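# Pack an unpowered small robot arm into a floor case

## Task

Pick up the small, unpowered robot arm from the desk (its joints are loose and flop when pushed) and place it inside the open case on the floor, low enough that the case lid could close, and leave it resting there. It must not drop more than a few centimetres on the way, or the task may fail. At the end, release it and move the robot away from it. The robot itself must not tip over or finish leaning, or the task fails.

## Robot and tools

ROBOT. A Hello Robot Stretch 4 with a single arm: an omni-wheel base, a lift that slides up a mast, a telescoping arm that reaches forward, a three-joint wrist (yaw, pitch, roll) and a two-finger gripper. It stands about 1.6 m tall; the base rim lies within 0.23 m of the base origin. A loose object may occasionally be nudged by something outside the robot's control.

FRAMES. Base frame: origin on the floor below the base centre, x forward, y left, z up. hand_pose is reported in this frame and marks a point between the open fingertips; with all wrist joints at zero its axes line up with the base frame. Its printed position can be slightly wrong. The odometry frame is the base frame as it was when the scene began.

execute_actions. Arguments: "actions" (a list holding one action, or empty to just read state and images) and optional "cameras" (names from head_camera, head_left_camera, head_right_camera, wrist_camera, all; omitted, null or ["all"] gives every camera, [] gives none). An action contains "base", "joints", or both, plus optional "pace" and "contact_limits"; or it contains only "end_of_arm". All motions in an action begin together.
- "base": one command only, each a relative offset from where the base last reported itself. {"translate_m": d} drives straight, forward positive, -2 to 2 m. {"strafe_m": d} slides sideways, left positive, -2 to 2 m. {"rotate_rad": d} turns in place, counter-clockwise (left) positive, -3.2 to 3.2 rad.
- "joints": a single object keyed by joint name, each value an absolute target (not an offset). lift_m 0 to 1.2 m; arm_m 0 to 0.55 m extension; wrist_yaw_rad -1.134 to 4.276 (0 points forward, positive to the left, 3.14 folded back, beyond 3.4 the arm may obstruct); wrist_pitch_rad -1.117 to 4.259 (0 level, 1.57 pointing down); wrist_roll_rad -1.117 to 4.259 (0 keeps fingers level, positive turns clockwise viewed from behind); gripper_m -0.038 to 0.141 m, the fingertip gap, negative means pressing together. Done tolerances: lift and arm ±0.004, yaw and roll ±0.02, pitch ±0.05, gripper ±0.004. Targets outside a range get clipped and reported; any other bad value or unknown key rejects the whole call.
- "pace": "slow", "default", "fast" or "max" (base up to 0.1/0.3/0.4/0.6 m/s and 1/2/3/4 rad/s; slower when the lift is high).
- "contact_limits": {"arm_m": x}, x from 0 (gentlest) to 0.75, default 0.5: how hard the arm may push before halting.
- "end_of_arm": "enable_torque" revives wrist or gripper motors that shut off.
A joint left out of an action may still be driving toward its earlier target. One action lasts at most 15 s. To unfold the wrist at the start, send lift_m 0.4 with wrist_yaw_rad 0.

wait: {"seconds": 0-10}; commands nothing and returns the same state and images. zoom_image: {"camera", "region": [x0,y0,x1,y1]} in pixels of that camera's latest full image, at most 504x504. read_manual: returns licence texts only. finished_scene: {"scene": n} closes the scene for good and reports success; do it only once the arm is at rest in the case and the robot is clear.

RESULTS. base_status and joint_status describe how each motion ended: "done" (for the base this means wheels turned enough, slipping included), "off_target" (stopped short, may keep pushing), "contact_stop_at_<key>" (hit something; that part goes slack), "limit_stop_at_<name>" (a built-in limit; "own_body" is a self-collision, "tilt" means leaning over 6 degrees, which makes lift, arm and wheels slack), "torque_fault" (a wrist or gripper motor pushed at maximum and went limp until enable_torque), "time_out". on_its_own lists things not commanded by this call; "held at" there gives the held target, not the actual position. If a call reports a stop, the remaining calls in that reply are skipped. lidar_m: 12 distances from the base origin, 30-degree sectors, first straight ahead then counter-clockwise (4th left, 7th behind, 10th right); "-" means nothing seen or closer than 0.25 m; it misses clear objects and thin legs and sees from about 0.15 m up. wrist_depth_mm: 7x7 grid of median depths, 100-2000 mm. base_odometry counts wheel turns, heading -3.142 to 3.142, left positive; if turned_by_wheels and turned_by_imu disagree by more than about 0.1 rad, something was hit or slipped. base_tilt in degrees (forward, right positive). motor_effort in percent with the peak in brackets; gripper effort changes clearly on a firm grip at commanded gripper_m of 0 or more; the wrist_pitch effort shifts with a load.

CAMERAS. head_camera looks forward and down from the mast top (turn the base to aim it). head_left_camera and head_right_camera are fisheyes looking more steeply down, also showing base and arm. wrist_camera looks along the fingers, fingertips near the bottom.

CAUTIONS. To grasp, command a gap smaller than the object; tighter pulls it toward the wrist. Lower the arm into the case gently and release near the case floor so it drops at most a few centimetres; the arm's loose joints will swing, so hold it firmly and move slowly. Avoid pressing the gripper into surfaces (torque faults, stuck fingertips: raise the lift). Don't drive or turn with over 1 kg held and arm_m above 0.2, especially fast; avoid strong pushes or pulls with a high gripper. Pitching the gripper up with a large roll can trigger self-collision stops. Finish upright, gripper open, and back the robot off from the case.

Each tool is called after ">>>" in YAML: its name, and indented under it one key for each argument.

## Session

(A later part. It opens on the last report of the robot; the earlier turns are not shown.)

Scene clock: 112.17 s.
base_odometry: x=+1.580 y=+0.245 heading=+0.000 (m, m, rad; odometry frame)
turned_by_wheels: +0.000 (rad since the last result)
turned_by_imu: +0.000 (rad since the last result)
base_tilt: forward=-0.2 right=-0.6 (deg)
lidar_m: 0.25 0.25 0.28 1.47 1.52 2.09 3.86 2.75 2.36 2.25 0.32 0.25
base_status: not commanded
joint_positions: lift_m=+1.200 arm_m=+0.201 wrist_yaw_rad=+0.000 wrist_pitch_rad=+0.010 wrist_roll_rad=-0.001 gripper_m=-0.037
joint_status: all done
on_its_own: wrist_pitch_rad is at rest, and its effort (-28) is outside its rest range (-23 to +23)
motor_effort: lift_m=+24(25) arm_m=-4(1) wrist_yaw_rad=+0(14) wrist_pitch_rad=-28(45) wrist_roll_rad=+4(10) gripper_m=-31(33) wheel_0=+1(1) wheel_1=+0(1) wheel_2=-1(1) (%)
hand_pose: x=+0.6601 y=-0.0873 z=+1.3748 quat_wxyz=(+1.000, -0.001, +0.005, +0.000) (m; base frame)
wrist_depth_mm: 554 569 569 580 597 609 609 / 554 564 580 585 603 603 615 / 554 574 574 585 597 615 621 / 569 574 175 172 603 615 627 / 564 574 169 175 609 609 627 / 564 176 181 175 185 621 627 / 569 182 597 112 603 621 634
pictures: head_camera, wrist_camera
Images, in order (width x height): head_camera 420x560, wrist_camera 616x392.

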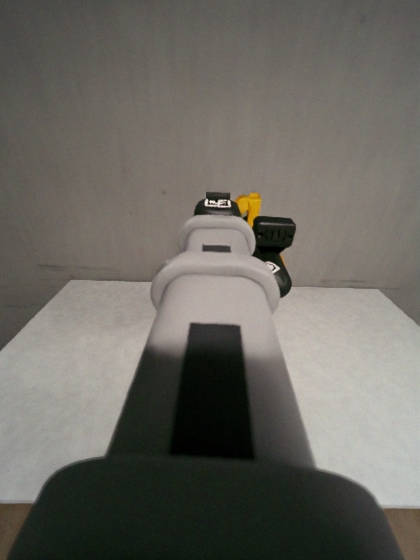

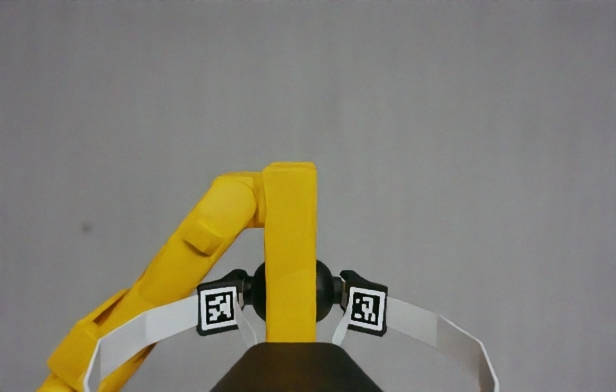

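Folded. Head to the case (about odometry -0.85, -0.5).

>>> execute_actions:
  actions:
    - {"base":{"translate_m":-1.3},"joints":{"arm_m":0.0}}
  cameras: []

>>> execute_actions:
  actions:
    - {"base":{"rotate_rad":-2.55},"joints":{"lift_m":0.6},"pace":"slow"}

Scene clock: 120.47 s.
base_odometry: x=+0.280 y=+0.245 heading=+0.000 (m, m, rad; odometry frame)
turned_by_wheels: +0.000 (rad since the last result)
turned_by_imu: -0.002 (rad since the last result)
base_tilt: forward=-0.1 right=-0.5 (deg)
lidar_m: 0.37 1.55 1.52 1.46 1.53 2.03 2.43 1.49 2.40 2.29 2.38 0.43
base_status: done
joint_positions: lift_m=+1.200 arm_m=+0.001 wrist_yaw_rad=+0.000 wrist_pitch_rad=+0.011 wrist_roll_rad=-0.001 gripper_m=-0.037
joint_status: all done
on_its_own: wrist_pitch_rad is at rest, and its effort (-30) is outside its rest range (-23 to +23)
motor_effort: lift_m=+24(24) arm_m=-4(0) wrist_yaw_rad=+2(0) wrist_pitch_rad=-30(29) wrist_roll_rad=+4(4) gripper_m=-28(31) wheel_0=+0(7) wheel_1=-1(7) wheel_2=-1(9) (%)
hand_pose: x=+0.4601 y=-0.0874 z=+1.3748 quat_wxyz=(+1.000, -0.001, +0.005, +0.000) (m; base frame)
wrist_depth_mm: - - - - - - - / 1983 - - - - - - / - - - - - - - / - - 177 172 - - - / - - 170 176 - - - / - 177 181 175 184 - - / - 181 - 112 - - -
pictures: none
No camera images: the call's "cameras" was empty. Leave "cameras" out to get every camera's image.

Scene clock: 125.50 s.
base_odometry: x=+0.280 y=+0.245 heading=-2.549 (m, m, rad; odometry frame)
turned_by_wheels: -2.550 (rad since the last result)
turned_by_imu: -2.524 (rad since the last result)
base_tilt: forward=-0.2 right=-0.5 (deg)
lidar_m: 0.39 2.32 2.25 2.39 1.56 1.49 2.01 1.52 1.48 1.56 2.20 0.42
base_status: done
joint_positions: lift_m=+0.600 arm_m=+0.001 wrist_yaw_rad=+0.000 wrist_pitch_rad=+0.010 wrist_roll_rad=-0.001 gripper_m=-0.037
joint_status: all done
on_its_own: wrist_pitch_rad is at rest, and its effort (-29) is outside its rest range (-23 to +23)
motor_effort: lift_m=+19(22) arm_m=-4(4) wrist_yaw_rad=+3(0) wrist_pitch_rad=-29(27) wrist_roll_rad=+4(4) gripper_m=-34(34) wheel_0=+2(6) wheel_1=+2(4) wheel_2=+2(7) (%)
hand_pose: x=+0.4601 y=-0.0875 z=+0.7753 quat_wxyz=(+1.000, -0.001, +0.005, +0.000) (m; base frame)
wrist_depth_mm: - - - - - - 1863 / - - - - - - 1863 / - - - - - - 1808 / - - 177 172 - - 1863 / - - 170 175 - - 1863 / - 176 181 175 184 - 1863 / 1576 182 1661 112 1808 1576 1756
pictures: head_camera, head_left_camera, head_right_camera, wrist_camera
Images, in order (width x height): head_camera 420x560, head_left_camera 420x672, head_right_camera 420x672, wrist_camera 616x392.

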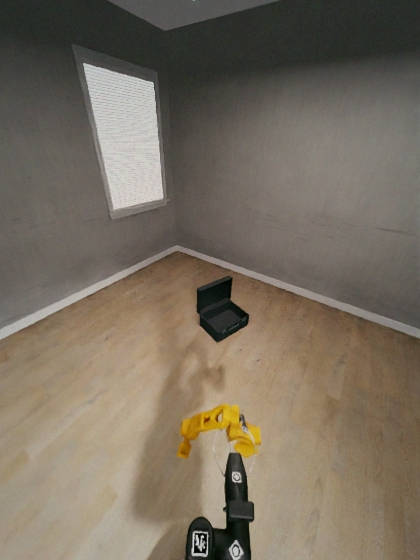

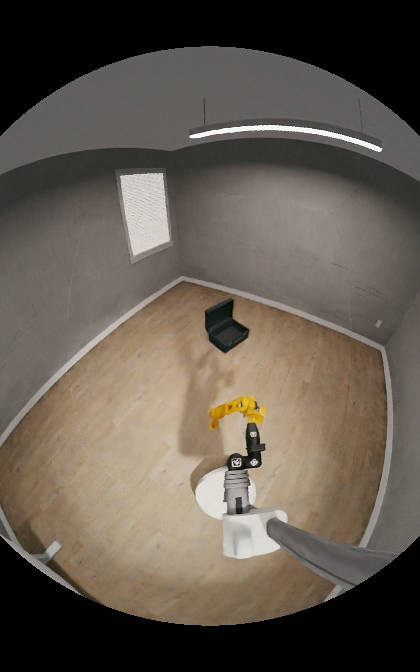

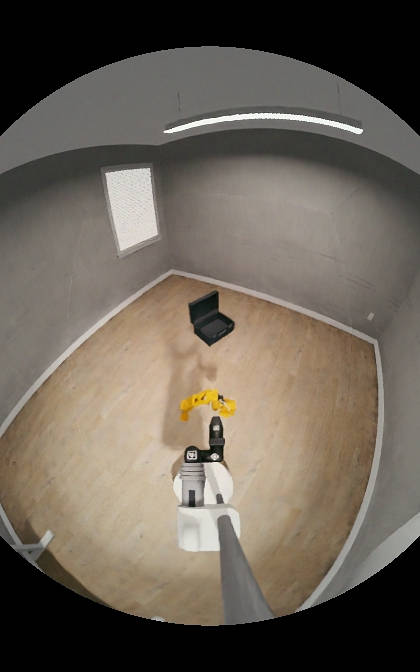

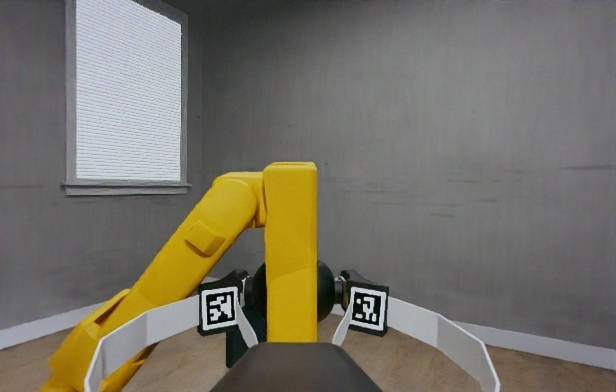

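>>> execute_actions:
  actions:
    - {"base":{"translate_m":0.3},"joints":{"arm_m":0.4,"lift_m":0.3}}
  cameras: []

>>> execute_actions:
  actions:
    - {"joints":{"wrist_pitch_rad":1.57,"lift_m":0.22},"pace":"slow"}
  cameras: []

>>> execute_actions:
  actions:
    - {"joints":{"lift_m":0.14},"pace":"slow"}
  cameras: []

>>> execute_actions:
  actions:
    - {"joints":{"gripper_m":0.05}}
  cameras: []

>>> execute_actions:
  actions:
    - {"joints":{"lift_m":0.4}}
  cameras: []

>>> execute_actions:
  actions:
    - {"joints":{"arm_m":0.3,"gripper_m":0.14}}
  cameras: ["wrist_camera","head_camera"]

Scene clock: 136.47 s.
base_odometry: x=+0.031 y=+0.077 heading=-2.549 (m, m, rad; odometry frame)
turned_by_wheels: +0.000 (rad since the last result)
turned_by_imu: -0.001 (rad since the last result)
base_tilt: forward=-0.3 right=-0.6 (deg)
lidar_m: 0.77 2.15 2.09 2.20 1.80 1.75 2.21 1.71 1.64 1.74 2.24 2.19
base_status: done
joint_positions: lift_m=+0.300 arm_m=+0.399 wrist_yaw_rad=+0.000 wrist_pitch_rad=+0.011 wrist_roll_rad=-0.001 gripper_m=-0.037
joint_status: all done
on_its_own: wrist_pitch_rad is at rest, and its effort (-31) is outside its rest range (-23 to +23)
motor_effort: lift_m=+19(16) arm_m=+4(5) wrist_yaw_rad=+1(2) wrist_pitch_rad=-31(30) wrist_roll_rad=+4(4) gripper_m=-29(30) wheel_0=+1(10) wheel_1=+1(5) wheel_2=+0(9) (%)
hand_pose: x=+0.8587 y=-0.0873 z=+0.4752 quat_wxyz=(+1.000, -0.001, +0.005, +0.000) (m; base frame)
wrist_depth_mm: 1708 - - 1921 1708 1464 1336 / 1708 - - 1983 1661 1499 1397 / 1708 - - 1983 1708 1537 1397 / 1756 - 176 172 1756 1537 1397 / 1756 - 170 176 1661 1499 1366 / 1576 176 181 175 185 1499 1397 / 1008 182 759 112 1098 1042 1160
pictures: none
No camera images: the call's "cameras" was empty. Leave "cameras" out to get every camera's image.

Scene clock: 138.13 s.
base_odometry: x=+0.031 y=+0.077 heading=-2.549 (m, m, rad; odometry frame)
turned_by_wheels: +0.000 (rad since the last result)
turned_by_imu: +0.000 (rad since the last result)
base_tilt: forward=-0.2 right=-0.6 (deg)
lidar_m: 0.41 2.15 2.10 2.22 1.82 1.75 2.20 1.72 1.65 1.73 2.23 0.41
base_status: not commanded
joint_positions: lift_m=+0.220 arm_m=+0.399 wrist_yaw_rad=+0.000 wrist_pitch_rad=+1.568 wrist_roll_rad=+0.000 gripper_m=-0.037
joint_status: all done
motor_effort: lift_m=+19(18) arm_m=+4(4) wrist_yaw_rad=+1(0) wrist_pitch_rad=+6(27) wrist_roll_rad=+2(4) gripper_m=-32(33) wheel_0=+1(1) wheel_1=+1(1) wheel_2=+0(0) (%)
hand_pose: x=+0.5711 y=-0.0874 z=+0.1098 quat_wxyz=(+0.708, +0.000, +0.706, +0.000) (m; base frame)
wrist_depth_mm: 327 332 334 336 340 343 345 / 327 329 334 338 340 345 345 / 329 330 336 336 338 345 347 / 327 330 190 168 340 345 347 / 330 334 167 170 343 343 349 / 330 179 180 177 185 345 349 / 199 330 336 112 343 343 349
pictures: none
No camera images: the call's "cameras" was empty. Leave "cameras" out to get every camera's image.

Scene clock: 139.67 s.
base_odometry: x=+0.031 y=+0.077 heading=-2.549 (m, m, rad; odometry frame)
turned_by_wheels: +0.000 (rad since the last result)
turned_by_imu: +0.000 (rad since the last result)
base_tilt: forward=-0.2 right=-0.7 (deg)
lidar_m: 1.11 2.17 2.10 2.21 1.80 1.74 2.21 1.70 1.65 1.73 2.24 2.17
base_status: not commanded
joint_positions: lift_m=+0.140 arm_m=+0.399 wrist_yaw_rad=+0.000 wrist_pitch_rad=+1.569 wrist_roll_rad=+0.000 gripper_m=-0.037
joint_status: all done
motor_effort: lift_m=+17(19) arm_m=+4(4) wrist_yaw_rad=+3(0) wrist_pitch_rad=+4(6) wrist_roll_rad=+1(1) gripper_m=-29(32) wheel_0=+1(1) wheel_1=+1(1) wheel_2=+0(1) (%)
hand_pose: x=+0.5706 y=-0.0874 z=+0.0299 quat_wxyz=(+0.708, +0.000, +0.707, +0.000) (m; base frame)
wrist_depth_mm: 249 251 254 257 259 263 263 / 250 253 254 257 260 262 265 / 250 253 254 257 260 263 264 / 251 253 180 176 259 262 265 / 251 254 198 178 260 264 266 / 252 183 182 175 183 264 266 / 198 254 256 112 262 263 266
pictures: none
No camera images: the call's "cameras" was empty. Leave "cameras" out to get every camera's image.

Scene clock: 141.23 s.
base_odometry: x=+0.031 y=+0.077 heading=-2.549 (m, m, rad; odometry frame)
turned_by_wheels: +0.000 (rad since the last result)
turned_by_imu: +0.000 (rad since the last result)
base_tilt: forward=-0.2 right=-0.5 (deg)
lidar_m: 1.12 2.17 2.08 2.18 1.81 1.74 2.19 1.71 1.65 1.72 2.25 2.19
base_status: not commanded
joint_positions: lift_m=+0.140 arm_m=+0.399 wrist_yaw_rad=+0.000 wrist_pitch_rad=+1.570 wrist_roll_rad=+0.000 gripper_m=+0.050
joint_status: all done
motor_effort: lift_m=+17(17) arm_m=+4(4) wrist_yaw_rad=+3(1) wrist_pitch_rad=+1(3) wrist_roll_rad=+0(1) gripper_m=-2(29) wheel_0=+1(1) wheel_1=+1(1) wheel_2=+1(0) (%)
hand_pose: x=+0.5705 y=-0.0874 z=+0.0299 quat_wxyz=(+0.707, +0.000, +0.707, +0.000) (m; base frame)
wrist_depth_mm: 249 252 253 256 260 262 263 / 250 252 254 257 259 263 264 / 251 253 255 258 260 262 265 / 250 253 200 199 260 264 266 / 252 255 217 198 260 263 265 / 251 200 200 189 202 265 268 / 252 200 257 112 262 265 266
pictures: none
No camera images: the call's "cameras" was empty. Leave "cameras" out to get every camera's image.

Scene clock: 143.37 s.
base_odometry: x=+0.031 y=+0.077 heading=-2.549 (m, m, rad; odometry frame)
turned_by_wheels: +0.000 (rad since the last result)
turned_by_imu: -0.001 (rad since the last result)
base_tilt: forward=-0.1 right=-0.5 (deg)
lidar_m: 1.13 2.17 2.09 2.21 1.80 1.75 2.20 1.70 1.65 1.74 2.25 2.17
base_status: not commanded
joint_positions: lift_m=+0.400 arm_m=+0.399 wrist_yaw_rad=+0.000 wrist_pitch_rad=+1.570 wrist_roll_rad=+0.000 gripper_m=+0.050
joint_status: all done
motor_effort: lift_m=+22(24) arm_m=+4(4) wrist_yaw_rad=+2(1) wrist_pitch_rad=+1(2) wrist_roll_rad=+0(1) gripper_m=-5(4) wheel_0=+1(1) wheel_1=+1(1) wheel_2=+0(0) (%)
hand_pose: x=+0.5704 y=-0.0874 z=+0.2895 quat_wxyz=(+0.707, +0.000, +0.707, +0.000) (m; base frame)
wrist_depth_mm: 504 508 517 521 521 525 535 / 508 508 517 525 525 525 530 / 504 512 512 517 525 530 535 / 508 512 512 521 525 530 535 / 508 512 462 521 525 535 530 / 508 512 195 452 202 535 539 / 508 480 521 112 530 535 544
pictures: none
No camera images: the call's "cameras" was empty. Leave "cameras" out to get every camera's image.

Scene clock: 145.27 s.
base_odometry: x=+0.031 y=+0.077 heading=-2.549 (m, m, rad; odometry frame)
turned_by_wheels: +0.000 (rad since the last result)
turned_by_imu: +0.000 (rad since the last result)
base_tilt: forward=-0.1 right=-0.7 (deg)
lidar_m: 1.11 2.16 2.09 2.21 1.80 1.75 2.19 1.69 1.66 1.72 2.25 2.18
base_status: not commanded
joint_positions: lift_m=+0.400 arm_m=+0.301 wrist_yaw_rad=+0.000 wrist_pitch_rad=+1.570 wrist_roll_rad=+0.000 gripper_m=+0.140
joint_status: all done
motor_effort: lift_m=+22(22) arm_m=-4(9) wrist_yaw_rad=+2(1) wrist_pitch_rad=+1(1) wrist_roll_rad=+1(1) gripper_m=+1(1) wheel_0=+1(1) wheel_1=+1(1) wheel_2=+0(0) (%)
hand_pose: x=+0.4718 y=-0.0874 z=+0.2895 quat_wxyz=(+0.707, +0.000, +0.707, +0.000) (m; base frame)
wrist_depth_mm: 504 508 517 521 525 525 530 / 504 508 517 525 530 525 535 / 508 508 512 521 521 535 539 / 508 512 521 517 525 535 539 / 512 469 517 459 525 530 539 / 512 512 525 439 421 535 535 / 512 512 521 112 530 535 535
pictures: head_camera, wrist_camera
Images, in order (width x height): head_camera 420x560, wrist_camera 616x392.

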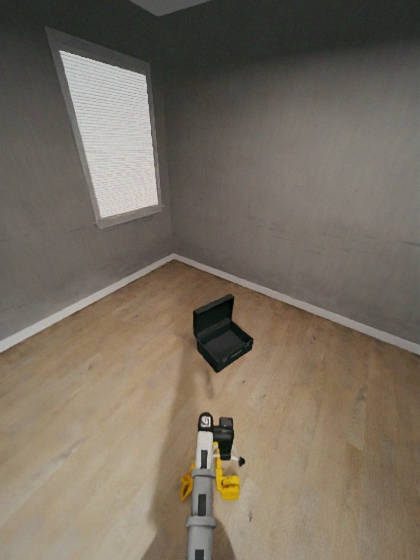

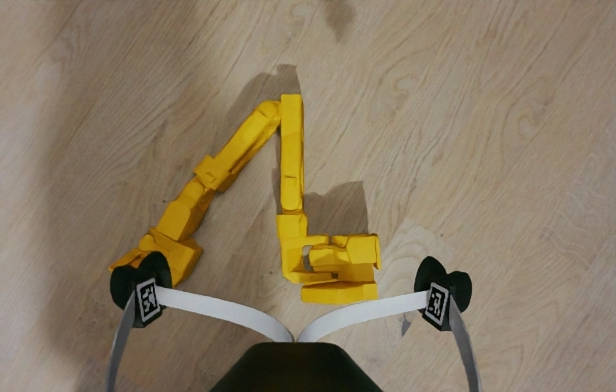

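>>> execute_actions:
  actions:
    - {"base":{"strafe_m":0.037},"joints":{"arm_m":0.39,"wrist_roll_rad":0.35,"lift_m":0.21}}
  cameras: ["wrist_camera"]

Scene clock: 149.90 s.
base_odometry: x=+0.052 y=+0.047 heading=-2.549 (m, m, rad; odometry frame)
turned_by_wheels: +0.000 (rad since the last result)
turned_by_imu: -0.001 (rad since the last result)
base_tilt: forward=-0.1 right=-0.6 (deg)
lidar_m: 1.13 2.10 2.05 2.17 1.80 1.72 2.31 1.75 1.68 1.77 2.28 1.39
base_status: done
joint_positions: lift_m=+0.210 arm_m=+0.389 wrist_yaw_rad=+0.000 wrist_pitch_rad=+1.570 wrist_roll_rad=+0.350 gripper_m=+0.140
joint_status: all done
motor_effort: lift_m=+16(17) arm_m=+4(7) wrist_yaw_rad=+2(2) wrist_pitch_rad=+1(0) wrist_roll_rad=+1(4) gripper_m=+2(1) wheel_0=+0(8) wheel_1=+0(7) wheel_2=+0(1) (%)
hand_pose: x=+0.5603 y=-0.0874 z=+0.1000 quat_wxyz=(+0.697, +0.123, +0.696, -0.123) (m; base frame)
wrist_depth_mm: 319 324 324 327 330 334 334 / 317 324 325 327 330 332 334 / 319 320 327 329 330 332 336 / 322 322 324 267 332 336 338 / 322 325 325 327 332 334 336 / 324 325 272 329 256 272 338 / 324 327 271 113 267 258 340
pictures: wrist_camera
Images, in order (width x height): wrist_camera 616x392.

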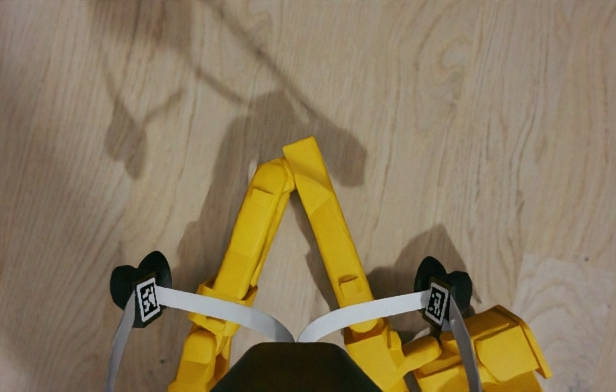

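>>> execute_actions:
  actions:
    - {"joints":{"lift_m":0.138}}
  cameras: []

>>> execute_actions:
  actions:
    - {"joints":{"gripper_m":0.0},"pace":"slow"}
  cameras: ["wrist_camera"]

>>> execute_actions:
  actions:
    - {"joints":{"gripper_m":0.1}}
  cameras: []

>>> execute_actions:
  actions:
    - {"joints":{"lift_m":0.4,"arm_m":0.3}}
  cameras: ["wrist_camera"]

Scene clock: 156.23 s.
base_odometry: x=+0.052 y=+0.047 heading=-2.549 (m, m, rad; odometry frame)
turned_by_wheels: +0.000 (rad since the last result)
turned_by_imu: -0.001 (rad since the last result)
base_tilt: forward=-0.2 right=-0.6 (deg)
lidar_m: 1.12 2.13 2.06 2.17 1.77 1.72 2.31 1.73 1.67 1.78 2.25 1.40
base_status: not commanded
joint_positions: lift_m=+0.138 arm_m=+0.389 wrist_yaw_rad=+0.000 wrist_pitch_rad=+1.570 wrist_roll_rad=+0.350 gripper_m=+0.140
joint_status: all done
motor_effort: lift_m=+16(17) arm_m=+4(4) wrist_yaw_rad=+2(2) wrist_pitch_rad=+1(0) wrist_roll_rad=+1(2) gripper_m=+3(0) wheel_0=+0(0) wheel_1=+0(0) wheel_2=+0(0) (%)
hand_pose: x=+0.5603 y=-0.0874 z=+0.0280 quat_wxyz=(+0.697, +0.123, +0.696, -0.123) (m; base frame)
wrist_depth_mm: 250 251 253 254 258 259 262 / 249 252 253 255 257 259 262 / 250 252 256 204 258 260 263 / 250 251 255 196 258 260 263 / 251 253 200 255 258 264 263 / 252 214 199 257 192 263 264 / 252 254 200 112 189 260 212
pictures: none
No camera images: the call's "cameras" was empty. Leave "cameras" out to get every camera's image.

Scene clock: 161.87 s.
base_odometry: x=+0.052 y=+0.047 heading=-2.549 (m, m, rad; odometry frame)
turned_by_wheels: +0.000 (rad since the last result)
turned_by_imu: -0.001 (rad since the last result)
base_tilt: forward=-0.2 right=-0.5 (deg)
lidar_m: 1.16 2.13 2.05 2.17 1.79 1.71 2.32 1.74 1.69 1.77 2.27 1.41
base_status: not commanded
joint_positions: lift_m=+0.138 arm_m=+0.389 wrist_yaw_rad=+0.000 wrist_pitch_rad=+1.571 wrist_roll_rad=+0.350 gripper_m=+0.001
joint_status: all done
motor_effort: lift_m=+17(17) arm_m=+4(4) wrist_yaw_rad=+4(1) wrist_pitch_rad=-2(9) wrist_roll_rad=+0(2) gripper_m=-29(30) wheel_0=+0(0) wheel_1=+0(0) wheel_2=+0(0) (%)
hand_pose: x=+0.5600 y=-0.0874 z=+0.0279 quat_wxyz=(+0.696, +0.123, +0.696, -0.123) (m; base frame)
wrist_depth_mm: 245 249 251 253 256 256 258 / 248 250 253 254 256 258 260 / 247 250 252 183 255 259 262 / 249 251 253 180 257 258 262 / 250 251 252 179 258 260 263 / 251 253 182 177 187 260 263 / 251 253 254 112 259 202 264
pictures: wrist_camera
Images, in order (width x height): wrist_camera 616x392.

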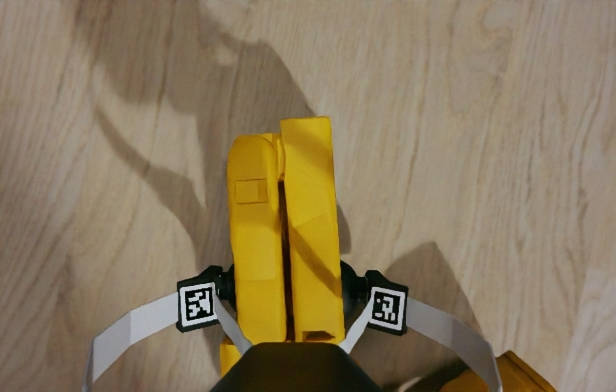

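Scene clock: 163.67 s.
base_odometry: x=+0.052 y=+0.047 heading=-2.549 (m, m, rad; odometry frame)
turned_by_wheels: +0.000 (rad since the last result)
turned_by_imu: +0.000 (rad since the last result)
base_tilt: forward=-0.2 right=-0.6 (deg)
lidar_m: 1.13 2.14 2.07 2.17 1.80 1.73 2.28 1.73 1.68 1.77 2.27 1.44
base_status: not commanded
joint_positions: lift_m=+0.138 arm_m=+0.389 wrist_yaw_rad=+0.000 wrist_pitch_rad=+1.570 wrist_roll_rad=+0.350 gripper_m=+0.100
joint_status: all done
motor_effort: lift_m=+17(17) arm_m=+4(4) wrist_yaw_rad=+2(3) wrist_pitch_rad=+1(2) wrist_roll_rad=+1(0) gripper_m=-2(33) wheel_0=+0(0) wheel_1=+0(0) wheel_2=+0(0) (%)
hand_pose: x=+0.5605 y=-0.0874 z=+0.0279 quat_wxyz=(+0.697, +0.123, +0.696, -0.123) (m; base frame)
wrist_depth_mm: 248 251 253 255 256 258 260 / 248 252 254 256 256 259 262 / 250 252 254 198 258 258 262 / 249 252 253 193 258 262 263 / 250 253 255 193 260 259 263 / 251 253 202 189 205 260 263 / 252 253 256 112 259 262 263
pictures: none
No camera images: the call's "cameras" was empty. Leave "cameras" out to get every camera's image.

Scene clock: 165.83 s.
base_odometry: x=+0.052 y=+0.047 heading=-2.549 (m, m, rad; odometry frame)
turned_by_wheels: +0.000 (rad since the last result)
turned_by_imu: -0.001 (rad since the last result)
base_tilt: forward=-0.2 right=-0.5 (deg)
lidar_m: 1.13 2.13 2.05 2.18 1.81 1.73 2.30 1.74 1.68 1.78 2.27 1.40
base_status: not commanded
joint_positions: lift_m=+0.400 arm_m=+0.301 wrist_yaw_rad=+0.000 wrist_pitch_rad=+1.570 wrist_roll_rad=+0.350 gripper_m=+0.100
joint_status: all done
motor_effort: lift_m=+22(26) arm_m=-5(4) wrist_yaw_rad=+2(3) wrist_pitch_rad=+0(9) wrist_roll_rad=+2(2) gripper_m=+1(2) wheel_0=+0(0) wheel_1=+0(0) wheel_2=+0(0) (%)
hand_pose: x=+0.4720 y=-0.0874 z=+0.2895 quat_wxyz=(+0.697, +0.123, +0.696, -0.123) (m; base frame)
wrist_depth_mm: 504 512 512 517 521 525 535 / 508 508 517 521 525 530 535 / 508 508 517 517 530 535 535 / 508 512 517 530 525 530 539 / 508 517 517 462 525 530 539 / 508 512 436 462 204 535 530 / 517 517 521 112 530 530 539
pictures: wrist_camera
Images, in order (width x height): wrist_camera 616x392.

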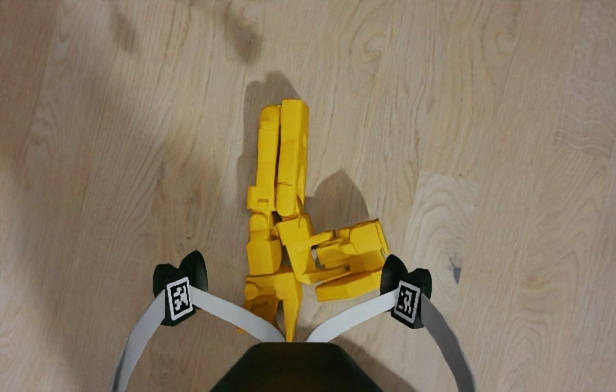

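>>> execute_actions:
  actions:
    - {"joints":{"lift_m":0.2,"arm_m":0.342,"wrist_roll_rad":0.42}}
  cameras: ["wrist_camera"]

>>> execute_actions:
  actions:
    - {"joints":{"lift_m":0.138}}
  cameras: ["wrist_camera"]

Scene clock: 170.70 s.
base_odometry: x=+0.052 y=+0.047 heading=-2.549 (m, m, rad; odometry frame)
turned_by_wheels: +0.000 (rad since the last result)
turned_by_imu: -0.001 (rad since the last result)
base_tilt: forward=-0.2 right=-0.5 (deg)
lidar_m: 1.13 2.13 2.07 2.17 1.80 1.73 2.31 1.74 1.68 1.78 2.27 1.41
base_status: not commanded
joint_positions: lift_m=+0.200 arm_m=+0.341 wrist_yaw_rad=+0.000 wrist_pitch_rad=+1.570 wrist_roll_rad=+0.420 gripper_m=+0.100
joint_status: all done
motor_effort: lift_m=+16(20) arm_m=+4(5) wrist_yaw_rad=+2(2) wrist_pitch_rad=+0(0) wrist_roll_rad=+2(4) gripper_m=-3(1) wheel_0=+0(0) wheel_1=+0(0) wheel_2=+0(0) (%)
hand_pose: x=+0.5123 y=-0.0874 z=+0.0900 quat_wxyz=(+0.692, +0.147, +0.691, -0.147) (m; base frame)
wrist_depth_mm: 309 312 315 317 319 322 324 / 309 312 315 317 320 322 327 / 312 312 314 257 320 324 327 / 312 315 317 259 322 324 327 / 310 317 271 259 322 325 327 / 314 315 263 257 205 324 327 / 314 315 319 112 257 245 329
pictures: wrist_camera
Images, in order (width x height): wrist_camera 616x392.

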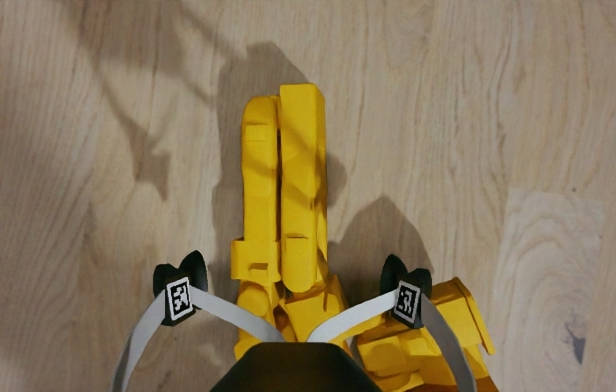

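Scene clock: 171.90 s.
base_odometry: x=+0.052 y=+0.047 heading=-2.549 (m, m, rad; odometry frame)
turned_by_wheels: +0.000 (rad since the last result)
turned_by_imu: +0.000 (rad since the last result)
base_tilt: forward=-0.2 right=-0.5 (deg)
lidar_m: 1.11 2.14 2.06 2.19 1.79 1.73 2.30 1.75 1.68 1.78 2.27 1.41
base_status: not commanded
joint_positions: lift_m=+0.138 arm_m=+0.341 wrist_yaw_rad=+0.000 wrist_pitch_rad=+1.570 wrist_roll_rad=+0.420 gripper_m=+0.100
joint_status: all done
motor_effort: lift_m=+16(16) arm_m=+4(4) wrist_yaw_rad=+3(2) wrist_pitch_rad=+0(1) wrist_roll_rad=+2(2) gripper_m=-1(2) wheel_0=+0(0) wheel_1=+0(0) wheel_2=+0(0) (%)
hand_pose: x=+0.5123 y=-0.0874 z=+0.0280 quat_wxyz=(+0.692, +0.147, +0.691, -0.147) (m; base frame)
wrist_depth_mm: 249 251 251 255 256 259 259 / 249 251 253 194 257 259 260 / 251 252 254 194 257 259 262 / 251 252 253 190 258 260 263 / 251 253 204 190 259 262 263 / 251 253 199 191 204 260 264 / 252 254 255 112 202 180 264
pictures: wrist_camera
Images, in order (width x height): wrist_camera 616x392.

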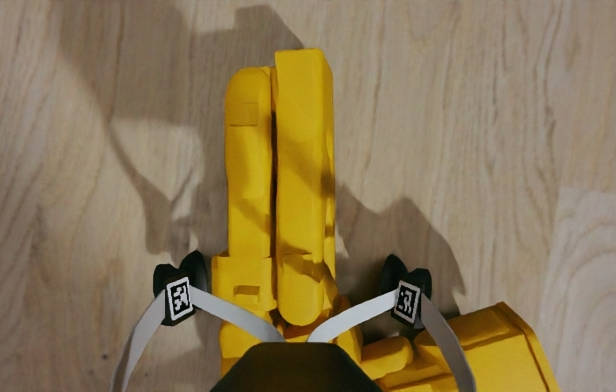

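>>> execute_actions:
  actions:
    - {"joints":{"gripper_m":-0.02}}
  cameras: []

>>> execute_actions:
  actions:
    - {"base":{"strafe_m":-0.09},"joints":{"lift_m":0.38,"wrist_roll_rad":0.92},"pace":"slow"}
  cameras: ["wrist_camera"]

>>> execute_actions:
  actions:
    - {"base":{"translate_m":0.72},"joints":{"arm_m":0.45}}

Scene clock: 180.90 s.
base_odometry: x=+0.052 y=+0.047 heading=-2.549 (m, m, rad; odometry frame)
turned_by_wheels: +0.000 (rad since the last result)
turned_by_imu: -0.001 (rad since the last result)
base_tilt: forward=-0.2 right=-0.6 (deg)
lidar_m: 1.10 2.13 2.06 2.17 1.80 1.73 2.32 1.73 1.68 1.77 2.27 1.40
base_status: not commanded
joint_positions: lift_m=+0.138 arm_m=+0.341 wrist_yaw_rad=+0.000 wrist_pitch_rad=+1.569 wrist_roll_rad=+0.420 gripper_m=-0.019
joint_status: all done
motor_effort: lift_m=+18(18) arm_m=+4(4) wrist_yaw_rad=+2(1) wrist_pitch_rad=+4(4) wrist_roll_rad=+1(2) gripper_m=-36(37) wheel_0=+0(0) wheel_1=+0(0) wheel_2=+0(0) (%)
hand_pose: x=+0.5126 y=-0.0874 z=+0.0278 quat_wxyz=(+0.692, +0.147, +0.691, -0.147) (m; base frame)
wrist_depth_mm: 247 249 251 254 256 256 258 / 248 250 251 177 256 258 260 / 249 251 252 176 257 258 262 / 249 251 253 175 257 258 260 / 249 252 253 173 256 260 262 / 250 174 179 172 186 259 262 / 250 254 253 112 235 185 262
pictures: none
No camera images: the call's "cameras" was empty. Leave "cameras" out to get every camera's image.

Scene clock: 183.53 s.
base_odometry: x=+0.001 y=+0.121 heading=-2.549 (m, m, rad; odometry frame)
turned_by_wheels: +0.000 (rad since the last result)
turned_by_imu: -0.001 (rad since the last result)
base_tilt: forward=-0.2 right=-0.6 (deg)
lidar_m: 0.36 2.20 2.14 2.26 1.86 1.77 2.19 1.64 1.60 1.68 2.19 0.58
base_status: done
joint_positions: lift_m=+0.380 arm_m=+0.341 wrist_yaw_rad=+0.000 wrist_pitch_rad=+1.569 wrist_roll_rad=+0.920 gripper_m=-0.019
joint_status: all done
motor_effort: lift_m=+25(26) arm_m=+4(3) wrist_yaw_rad=+2(1) wrist_pitch_rad=+4(4) wrist_roll_rad=+1(3) gripper_m=-37(36) wheel_0=+1(8) wheel_1=-2(6) wheel_2=+0(1) (%)
hand_pose: x=+0.5127 y=-0.0874 z=+0.2693 quat_wxyz=(+0.634, +0.314, +0.633, -0.314) (m; base frame)
wrist_depth_mm: 484 484 492 500 504 504 508 / 484 484 488 178 496 500 508 / 488 488 492 175 500 504 504 / 488 492 496 175 500 508 512 / 488 492 500 173 504 508 517 / 496 174 179 172 186 508 512 / 492 500 500 112 355 185 512
pictures: wrist_camera
Images, in order (width x height): wrist_camera 616x392.

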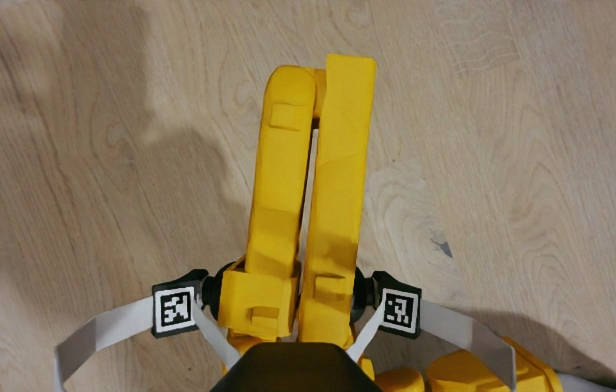

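Scene clock: 187.43 s.
base_odometry: x=-0.596 y=-0.281 heading=-2.549 (m, m, rad; odometry frame)
turned_by_wheels: +0.000 (rad since the last result)
turned_by_imu: +0.000 (rad since the last result)
base_tilt: forward=-0.2 right=-0.4 (deg)
lidar_m: 0.40 0.61 1.75 1.85 2.61 2.40 2.69 2.06 2.00 2.10 1.59 0.59
base_status: done
joint_positions: lift_m=+0.380 arm_m=+0.449 wrist_yaw_rad=+0.000 wrist_pitch_rad=+1.569 wrist_roll_rad=+0.920 gripper_m=-0.019
joint_status: all done
motor_effort: lift_m=+25(25) arm_m=+4(7) wrist_yaw_rad=+2(3) wrist_pitch_rad=+5(4) wrist_roll_rad=+1(1) gripper_m=-38(38) wheel_0=+1(3) wheel_1=+0(6) wheel_2=+2(7) (%)
hand_pose: x=+0.6207 y=-0.0874 z=+0.2693 quat_wxyz=(+0.634, +0.314, +0.633, -0.314) (m; base frame)
wrist_depth_mm: 260 484 488 496 496 500 508 / 283 345 433 178 375 508 508 / 282 345 466 176 421 504 512 / 279 347 469 175 430 504 512 / 276 345 469 174 439 508 512 / 273 173 179 172 186 512 512 / 249 347 418 112 290 185 512
pictures: head_camera, head_left_camera, head_right_camera, wrist_camera
Images, in order (width x height): head_camera 420x560, head_left_camera 420x672, head_right_camera 420x672, wrist_camera 616x392.

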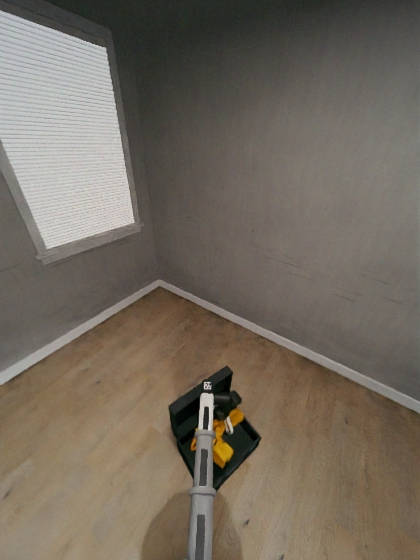

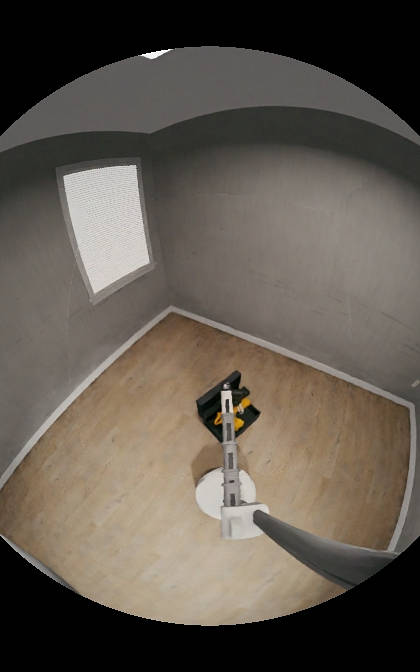

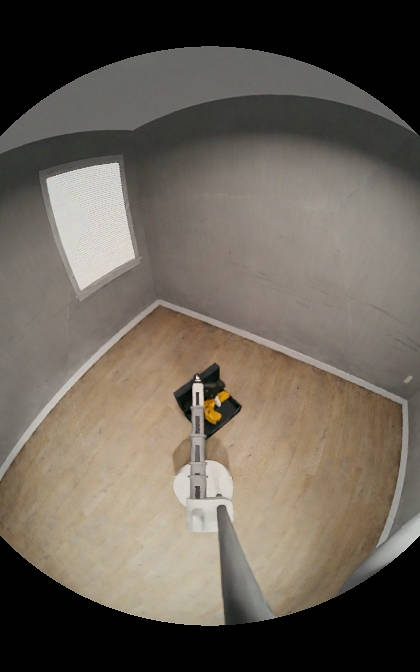

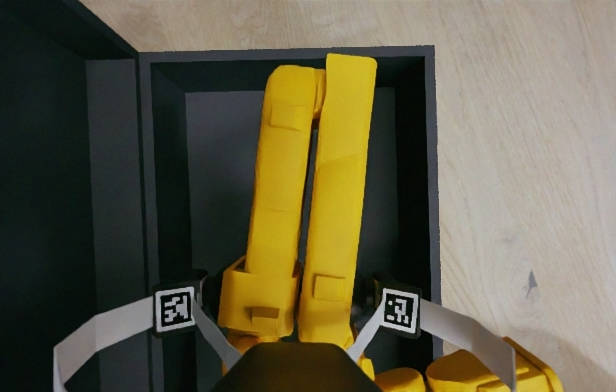

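>>> execute_actions:
  actions:
    - {"joints":{"arm_m":0.51,"lift_m":0.29},"pace":"slow"}
  cameras: ["wrist_camera","head_camera"]

>>> zoom_image:
  camera: "head_camera"
  region: [130,340,310,520]

Scene clock: 192.77 s.
base_odometry: x=-0.596 y=-0.281 heading=-2.549 (m, m, rad; odometry frame)
turned_by_wheels: +0.000 (rad since the last result)
turned_by_imu: -0.001 (rad since the last result)
base_tilt: forward=-0.2 right=-0.6 (deg)
lidar_m: 0.40 0.61 1.75 1.85 2.62 2.38 2.68 2.05 1.99 2.09 1.58 0.61
base_status: not commanded
joint_positions: lift_m=+0.290 arm_m=+0.509 wrist_yaw_rad=+0.000 wrist_pitch_rad=+1.569 wrist_roll_rad=+0.920 gripper_m=-0.019
joint_status: all done
motor_effort: lift_m=+19(26) arm_m=+4(4) wrist_yaw_rad=+1(2) wrist_pitch_rad=+5(4) wrist_roll_rad=+1(2) gripper_m=-39(36) wheel_0=+1(1) wheel_1=+0(1) wheel_2=+1(2) (%)
hand_pose: x=+0.6806 y=-0.0874 z=+0.1798 quat_wxyz=(+0.634, +0.314, +0.633, -0.314) (m; base frame)
wrist_depth_mm: 187 397 399 407 413 413 418 / 214 255 297 178 286 301 413 / 212 256 377 176 384 345 418 / 210 256 368 176 389 351 418 / 208 257 315 174 387 353 418 / 207 173 179 172 185 315 421 / 187 259 273 112 298 185 421
pictures: head_camera, wrist_camera
Images, in order (width x height): head_camera 420x560, wrist_camera 616x392.

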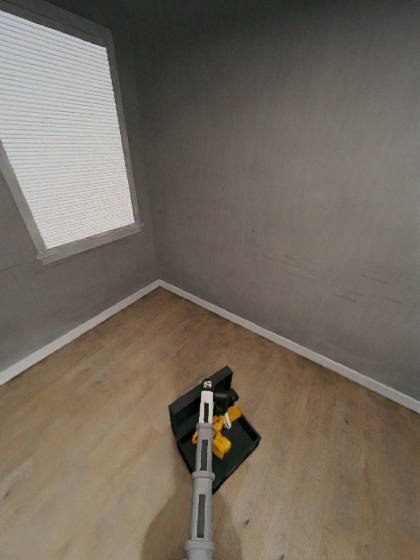

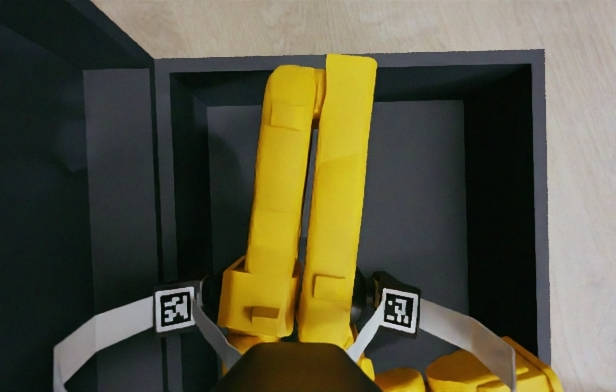

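Region (130, 340, 310, 520) of head_camera's 420x560 image, scaled by 2.800, with more detail than that image has.

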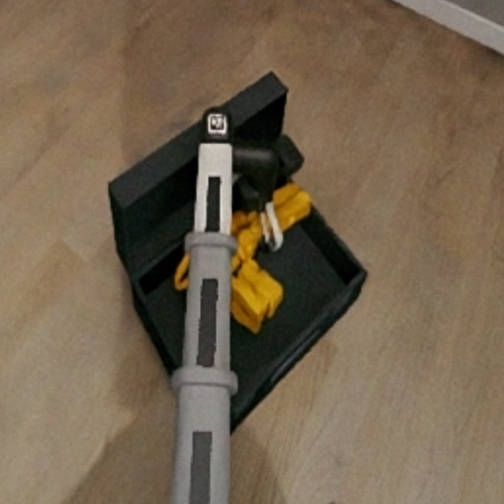

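>>> execute_actions:
  actions:
    - {"base":{"strafe_m":-0.015},"joints":{"arm_m":0.488},"pace":"slow"}
  cameras: []

>>> execute_actions:
  actions:
    - {"joints":{"lift_m":0.162},"pace":"slow"}
  cameras: ["wrist_camera","head_camera"]

>>> zoom_image:
  camera: "head_camera"
  region: [130,340,310,520]

Scene clock: 198.13 s.
base_odometry: x=-0.604 y=-0.268 heading=-2.549 (m, m, rad; odometry frame)
turned_by_wheels: +0.000 (rad since the last result)
turned_by_imu: -0.001 (rad since the last result)
base_tilt: forward=-0.2 right=-0.7 (deg)
lidar_m: 0.46 0.61 1.76 1.86 2.62 2.41 2.70 2.05 1.99 2.09 1.58 0.53
base_status: done
joint_positions: lift_m=+0.290 arm_m=+0.489 wrist_yaw_rad=+0.000 wrist_pitch_rad=+1.569 wrist_roll_rad=+0.920 gripper_m=-0.019
joint_status: all done
motor_effort: lift_m=+18(19) arm_m=-4(4) wrist_yaw_rad=+2(1) wrist_pitch_rad=+3(5) wrist_roll_rad=+1(1) gripper_m=-37(36) wheel_0=+2(6) wheel_1=-3(3) wheel_2=+0(2) (%)
hand_pose: x=+0.6602 y=-0.0874 z=+0.1798 quat_wxyz=(+0.634, +0.314, +0.633, -0.314) (m; base frame)
wrist_depth_mm: 206 399 404 402 404 413 415 / 241 264 303 178 290 293 415 / 250 266 379 176 384 317 415 / 249 266 379 175 387 322 415 / 247 267 379 174 389 325 418 / 243 173 179 172 186 286 421 / 220 270 353 112 298 185 421
pictures: none
No camera images: the call's "cameras" was empty. Leave "cameras" out to get every camera's image.

Scene clock: 200.03 s.
base_odometry: x=-0.604 y=-0.268 heading=-2.549 (m, m, rad; odometry frame)
turned_by_wheels: +0.000 (rad since the last result)
turned_by_imu: +0.000 (rad since the last result)
base_tilt: forward=-0.3 right=-0.6 (deg)
lidar_m: 0.45 0.63 1.75 1.86 2.64 2.39 2.71 2.05 1.98 2.09 1.58 0.53
base_status: not commanded
joint_positions: lift_m=+0.162 arm_m=+0.489 wrist_yaw_rad=+0.000 wrist_pitch_rad=+1.569 wrist_roll_rad=+0.920 gripper_m=-0.019
joint_status: all done
motor_effort: lift_m=+19(18) arm_m=-5(5) wrist_yaw_rad=+2(1) wrist_pitch_rad=+5(2) wrist_roll_rad=+1(1) gripper_m=-38(35) wheel_0=+2(2) wheel_1=-3(3) wheel_2=+0(0) (%)
hand_pose: x=+0.6602 y=-0.0874 z=+0.0518 quat_wxyz=(+0.634, +0.314, +0.633, -0.314) (m; base frame)
wrist_depth_mm: 170 195 199 203 206 211 200 / 170 247 250 178 253 254 213 / 169 248 252 176 254 255 216 / 167 250 251 175 255 256 218 / 166 250 252 174 255 257 220 / 164 173 178 172 185 257 220 / 149 248 252 112 234 185 208
pictures: head_camera, wrist_camera
Images, in order (width x height): head_camera 420x560, wrist_camera 616x392.

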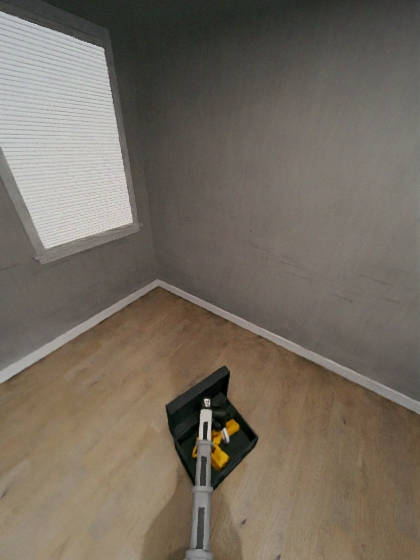

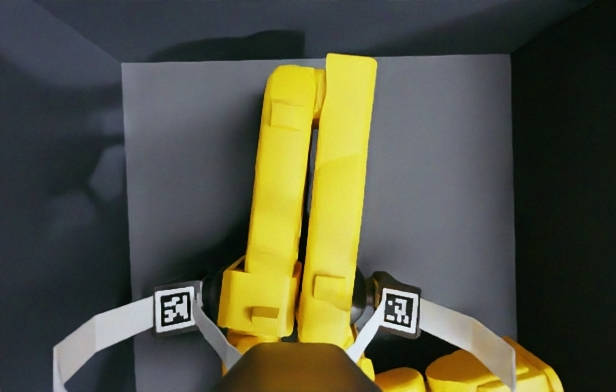

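Region (130, 340, 310, 520) of head_camera's 420x560 image, scaled by 2.800, with more detail than that image has.

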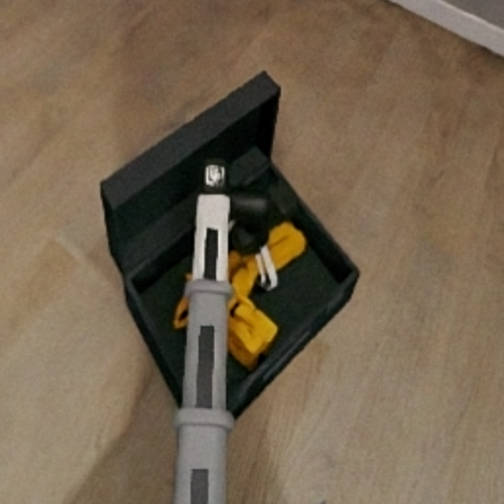

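>>> execute_actions:
  actions:
    - {"joints":{"gripper_m":0.1}}
  cameras: []

>>> execute_actions:
  actions:
    - {"joints":{"lift_m":0.4}}
  cameras: []

>>> execute_actions:
  actions:
    - {"base":{"translate_m":-0.3},"joints":{"arm_m":0.1}}
  cameras: ["head_camera"]

>>> finished_scene:
  scene: 1

Scene clock: 205.93 s.
base_odometry: x=-0.604 y=-0.268 heading=-2.549 (m, m, rad; odometry frame)
turned_by_wheels: +0.000 (rad since the last result)
turned_by_imu: -0.001 (rad since the last result)
base_tilt: forward=-0.2 right=-0.6 (deg)
lidar_m: 0.46 0.62 1.76 1.85 2.63 2.40 2.70 2.04 1.99 2.09 1.57 0.55
base_status: not commanded
joint_positions: lift_m=+0.162 arm_m=+0.489 wrist_yaw_rad=+0.000 wrist_pitch_rad=+1.570 wrist_roll_rad=+0.920 gripper_m=+0.100
joint_status: all done
motor_effort: lift_m=+19(19) arm_m=-5(4) wrist_yaw_rad=+2(1) wrist_pitch_rad=+3(3) wrist_roll_rad=+1(2) gripper_m=-2(38) wheel_0=+2(2) wheel_1=-3(3) wheel_2=+0(0) (%)
hand_pose: x=+0.6600 y=-0.0874 z=+0.0518 quat_wxyz=(+0.634, +0.314, +0.633, -0.314) (m; base frame)
wrist_depth_mm: 169 195 198 202 206 210 199 / 170 245 252 200 256 256 215 / 168 250 252 193 255 257 215 / 167 252 252 193 256 257 218 / 165 251 254 191 256 258 220 / 164 218 202 189 204 259 220 / 163 230 255 112 258 194 218
pictures: none
No camera images: the call's "cameras" was empty. Leave "cameras" out to get every camera's image.

Scene clock: 208.00 s.
base_odometry: x=-0.604 y=-0.268 heading=-2.549 (m, m, rad; odometry frame)
turned_by_wheels: +0.000 (rad since the last result)
turned_by_imu: -0.001 (rad since the last result)
base_tilt: forward=-0.3 right=-0.6 (deg)
lidar_m: 0.49 0.63 1.76 1.86 2.63 2.40 2.71 2.03 1.98 2.08 1.57 0.55
base_status: not commanded
joint_positions: lift_m=+0.400 arm_m=+0.489 wrist_yaw_rad=+0.000 wrist_pitch_rad=+1.570 wrist_roll_rad=+0.920 gripper_m=+0.100
joint_status: all done
motor_effort: lift_m=+22(23) arm_m=-4(4) wrist_yaw_rad=+1(2) wrist_pitch_rad=+3(3) wrist_roll_rad=+1(1) gripper_m=-2(1) wheel_0=+2(2) wheel_1=-3(3) wheel_2=+0(0) (%)
hand_pose: x=+0.6600 y=-0.0874 z=+0.2895 quat_wxyz=(+0.634, +0.314, +0.633, -0.314) (m; base frame)
wrist_depth_mm: 204 517 512 517 521 525 525 / 240 327 512 512 521 525 530 / 250 368 484 469 496 521 525 / 248 368 492 442 496 525 525 / 246 366 500 442 500 535 535 / 245 324 382 439 205 535 535 / 243 342 430 112 480 535 535
pictures: none
No camera images: the call's "cameras" was empty. Leave "cameras" out to get every camera's image.

Scene clock: 210.47 s.
base_odometry: x=-0.355 y=-0.101 heading=-2.549 (m, m, rad; odometry frame)
turned_by_wheels: +0.000 (rad since the last result)
turned_by_imu: -0.001 (rad since the last result)
base_tilt: forward=-0.1 right=-0.6 (deg)
lidar_m: 0.68 1.99 1.92 2.03 2.22 2.14 2.42 1.88 1.81 1.92 1.83 0.92
base_status: done
joint_positions: lift_m=+0.400 arm_m=+0.101 wrist_yaw_rad=+0.000 wrist_pitch_rad=+1.570 wrist_roll_rad=+0.920 gripper_m=+0.100
joint_status: all done
motor_effort: lift_m=+22(22) arm_m=-4(5) wrist_yaw_rad=+2(2) wrist_pitch_rad=+0(0) wrist_roll_rad=+0(1) gripper_m=+0(2) wheel_0=-1(3) wheel_1=+0(7) wheel_2=+1(9) (%)
hand_pose: x=+0.2718 y=-0.0874 z=+0.2895 quat_wxyz=(+0.634, +0.314, +0.633, -0.314) (m; base frame)
wrist_depth_mm: 504 508 517 521 521 530 525 / 508 512 517 517 521 525 530 / 504 512 512 517 525 521 530 / 508 512 517 521 535 525 530 / 512 517 525 525 525 530 535 / 517 512 525 525 205 315 535 / 517 521 521 112 309 310 314
pictures: head_camera
Images, in order (width x height): head_camera 420x560.

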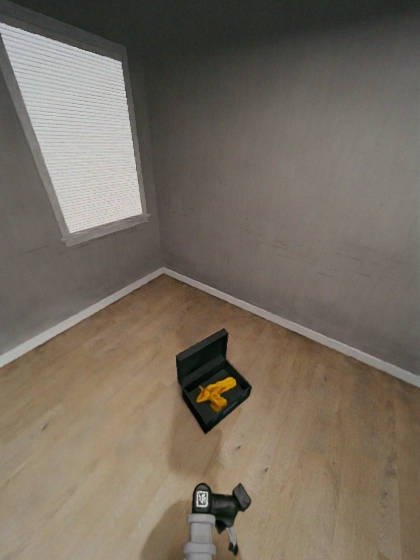

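The scene is finished: the task was done.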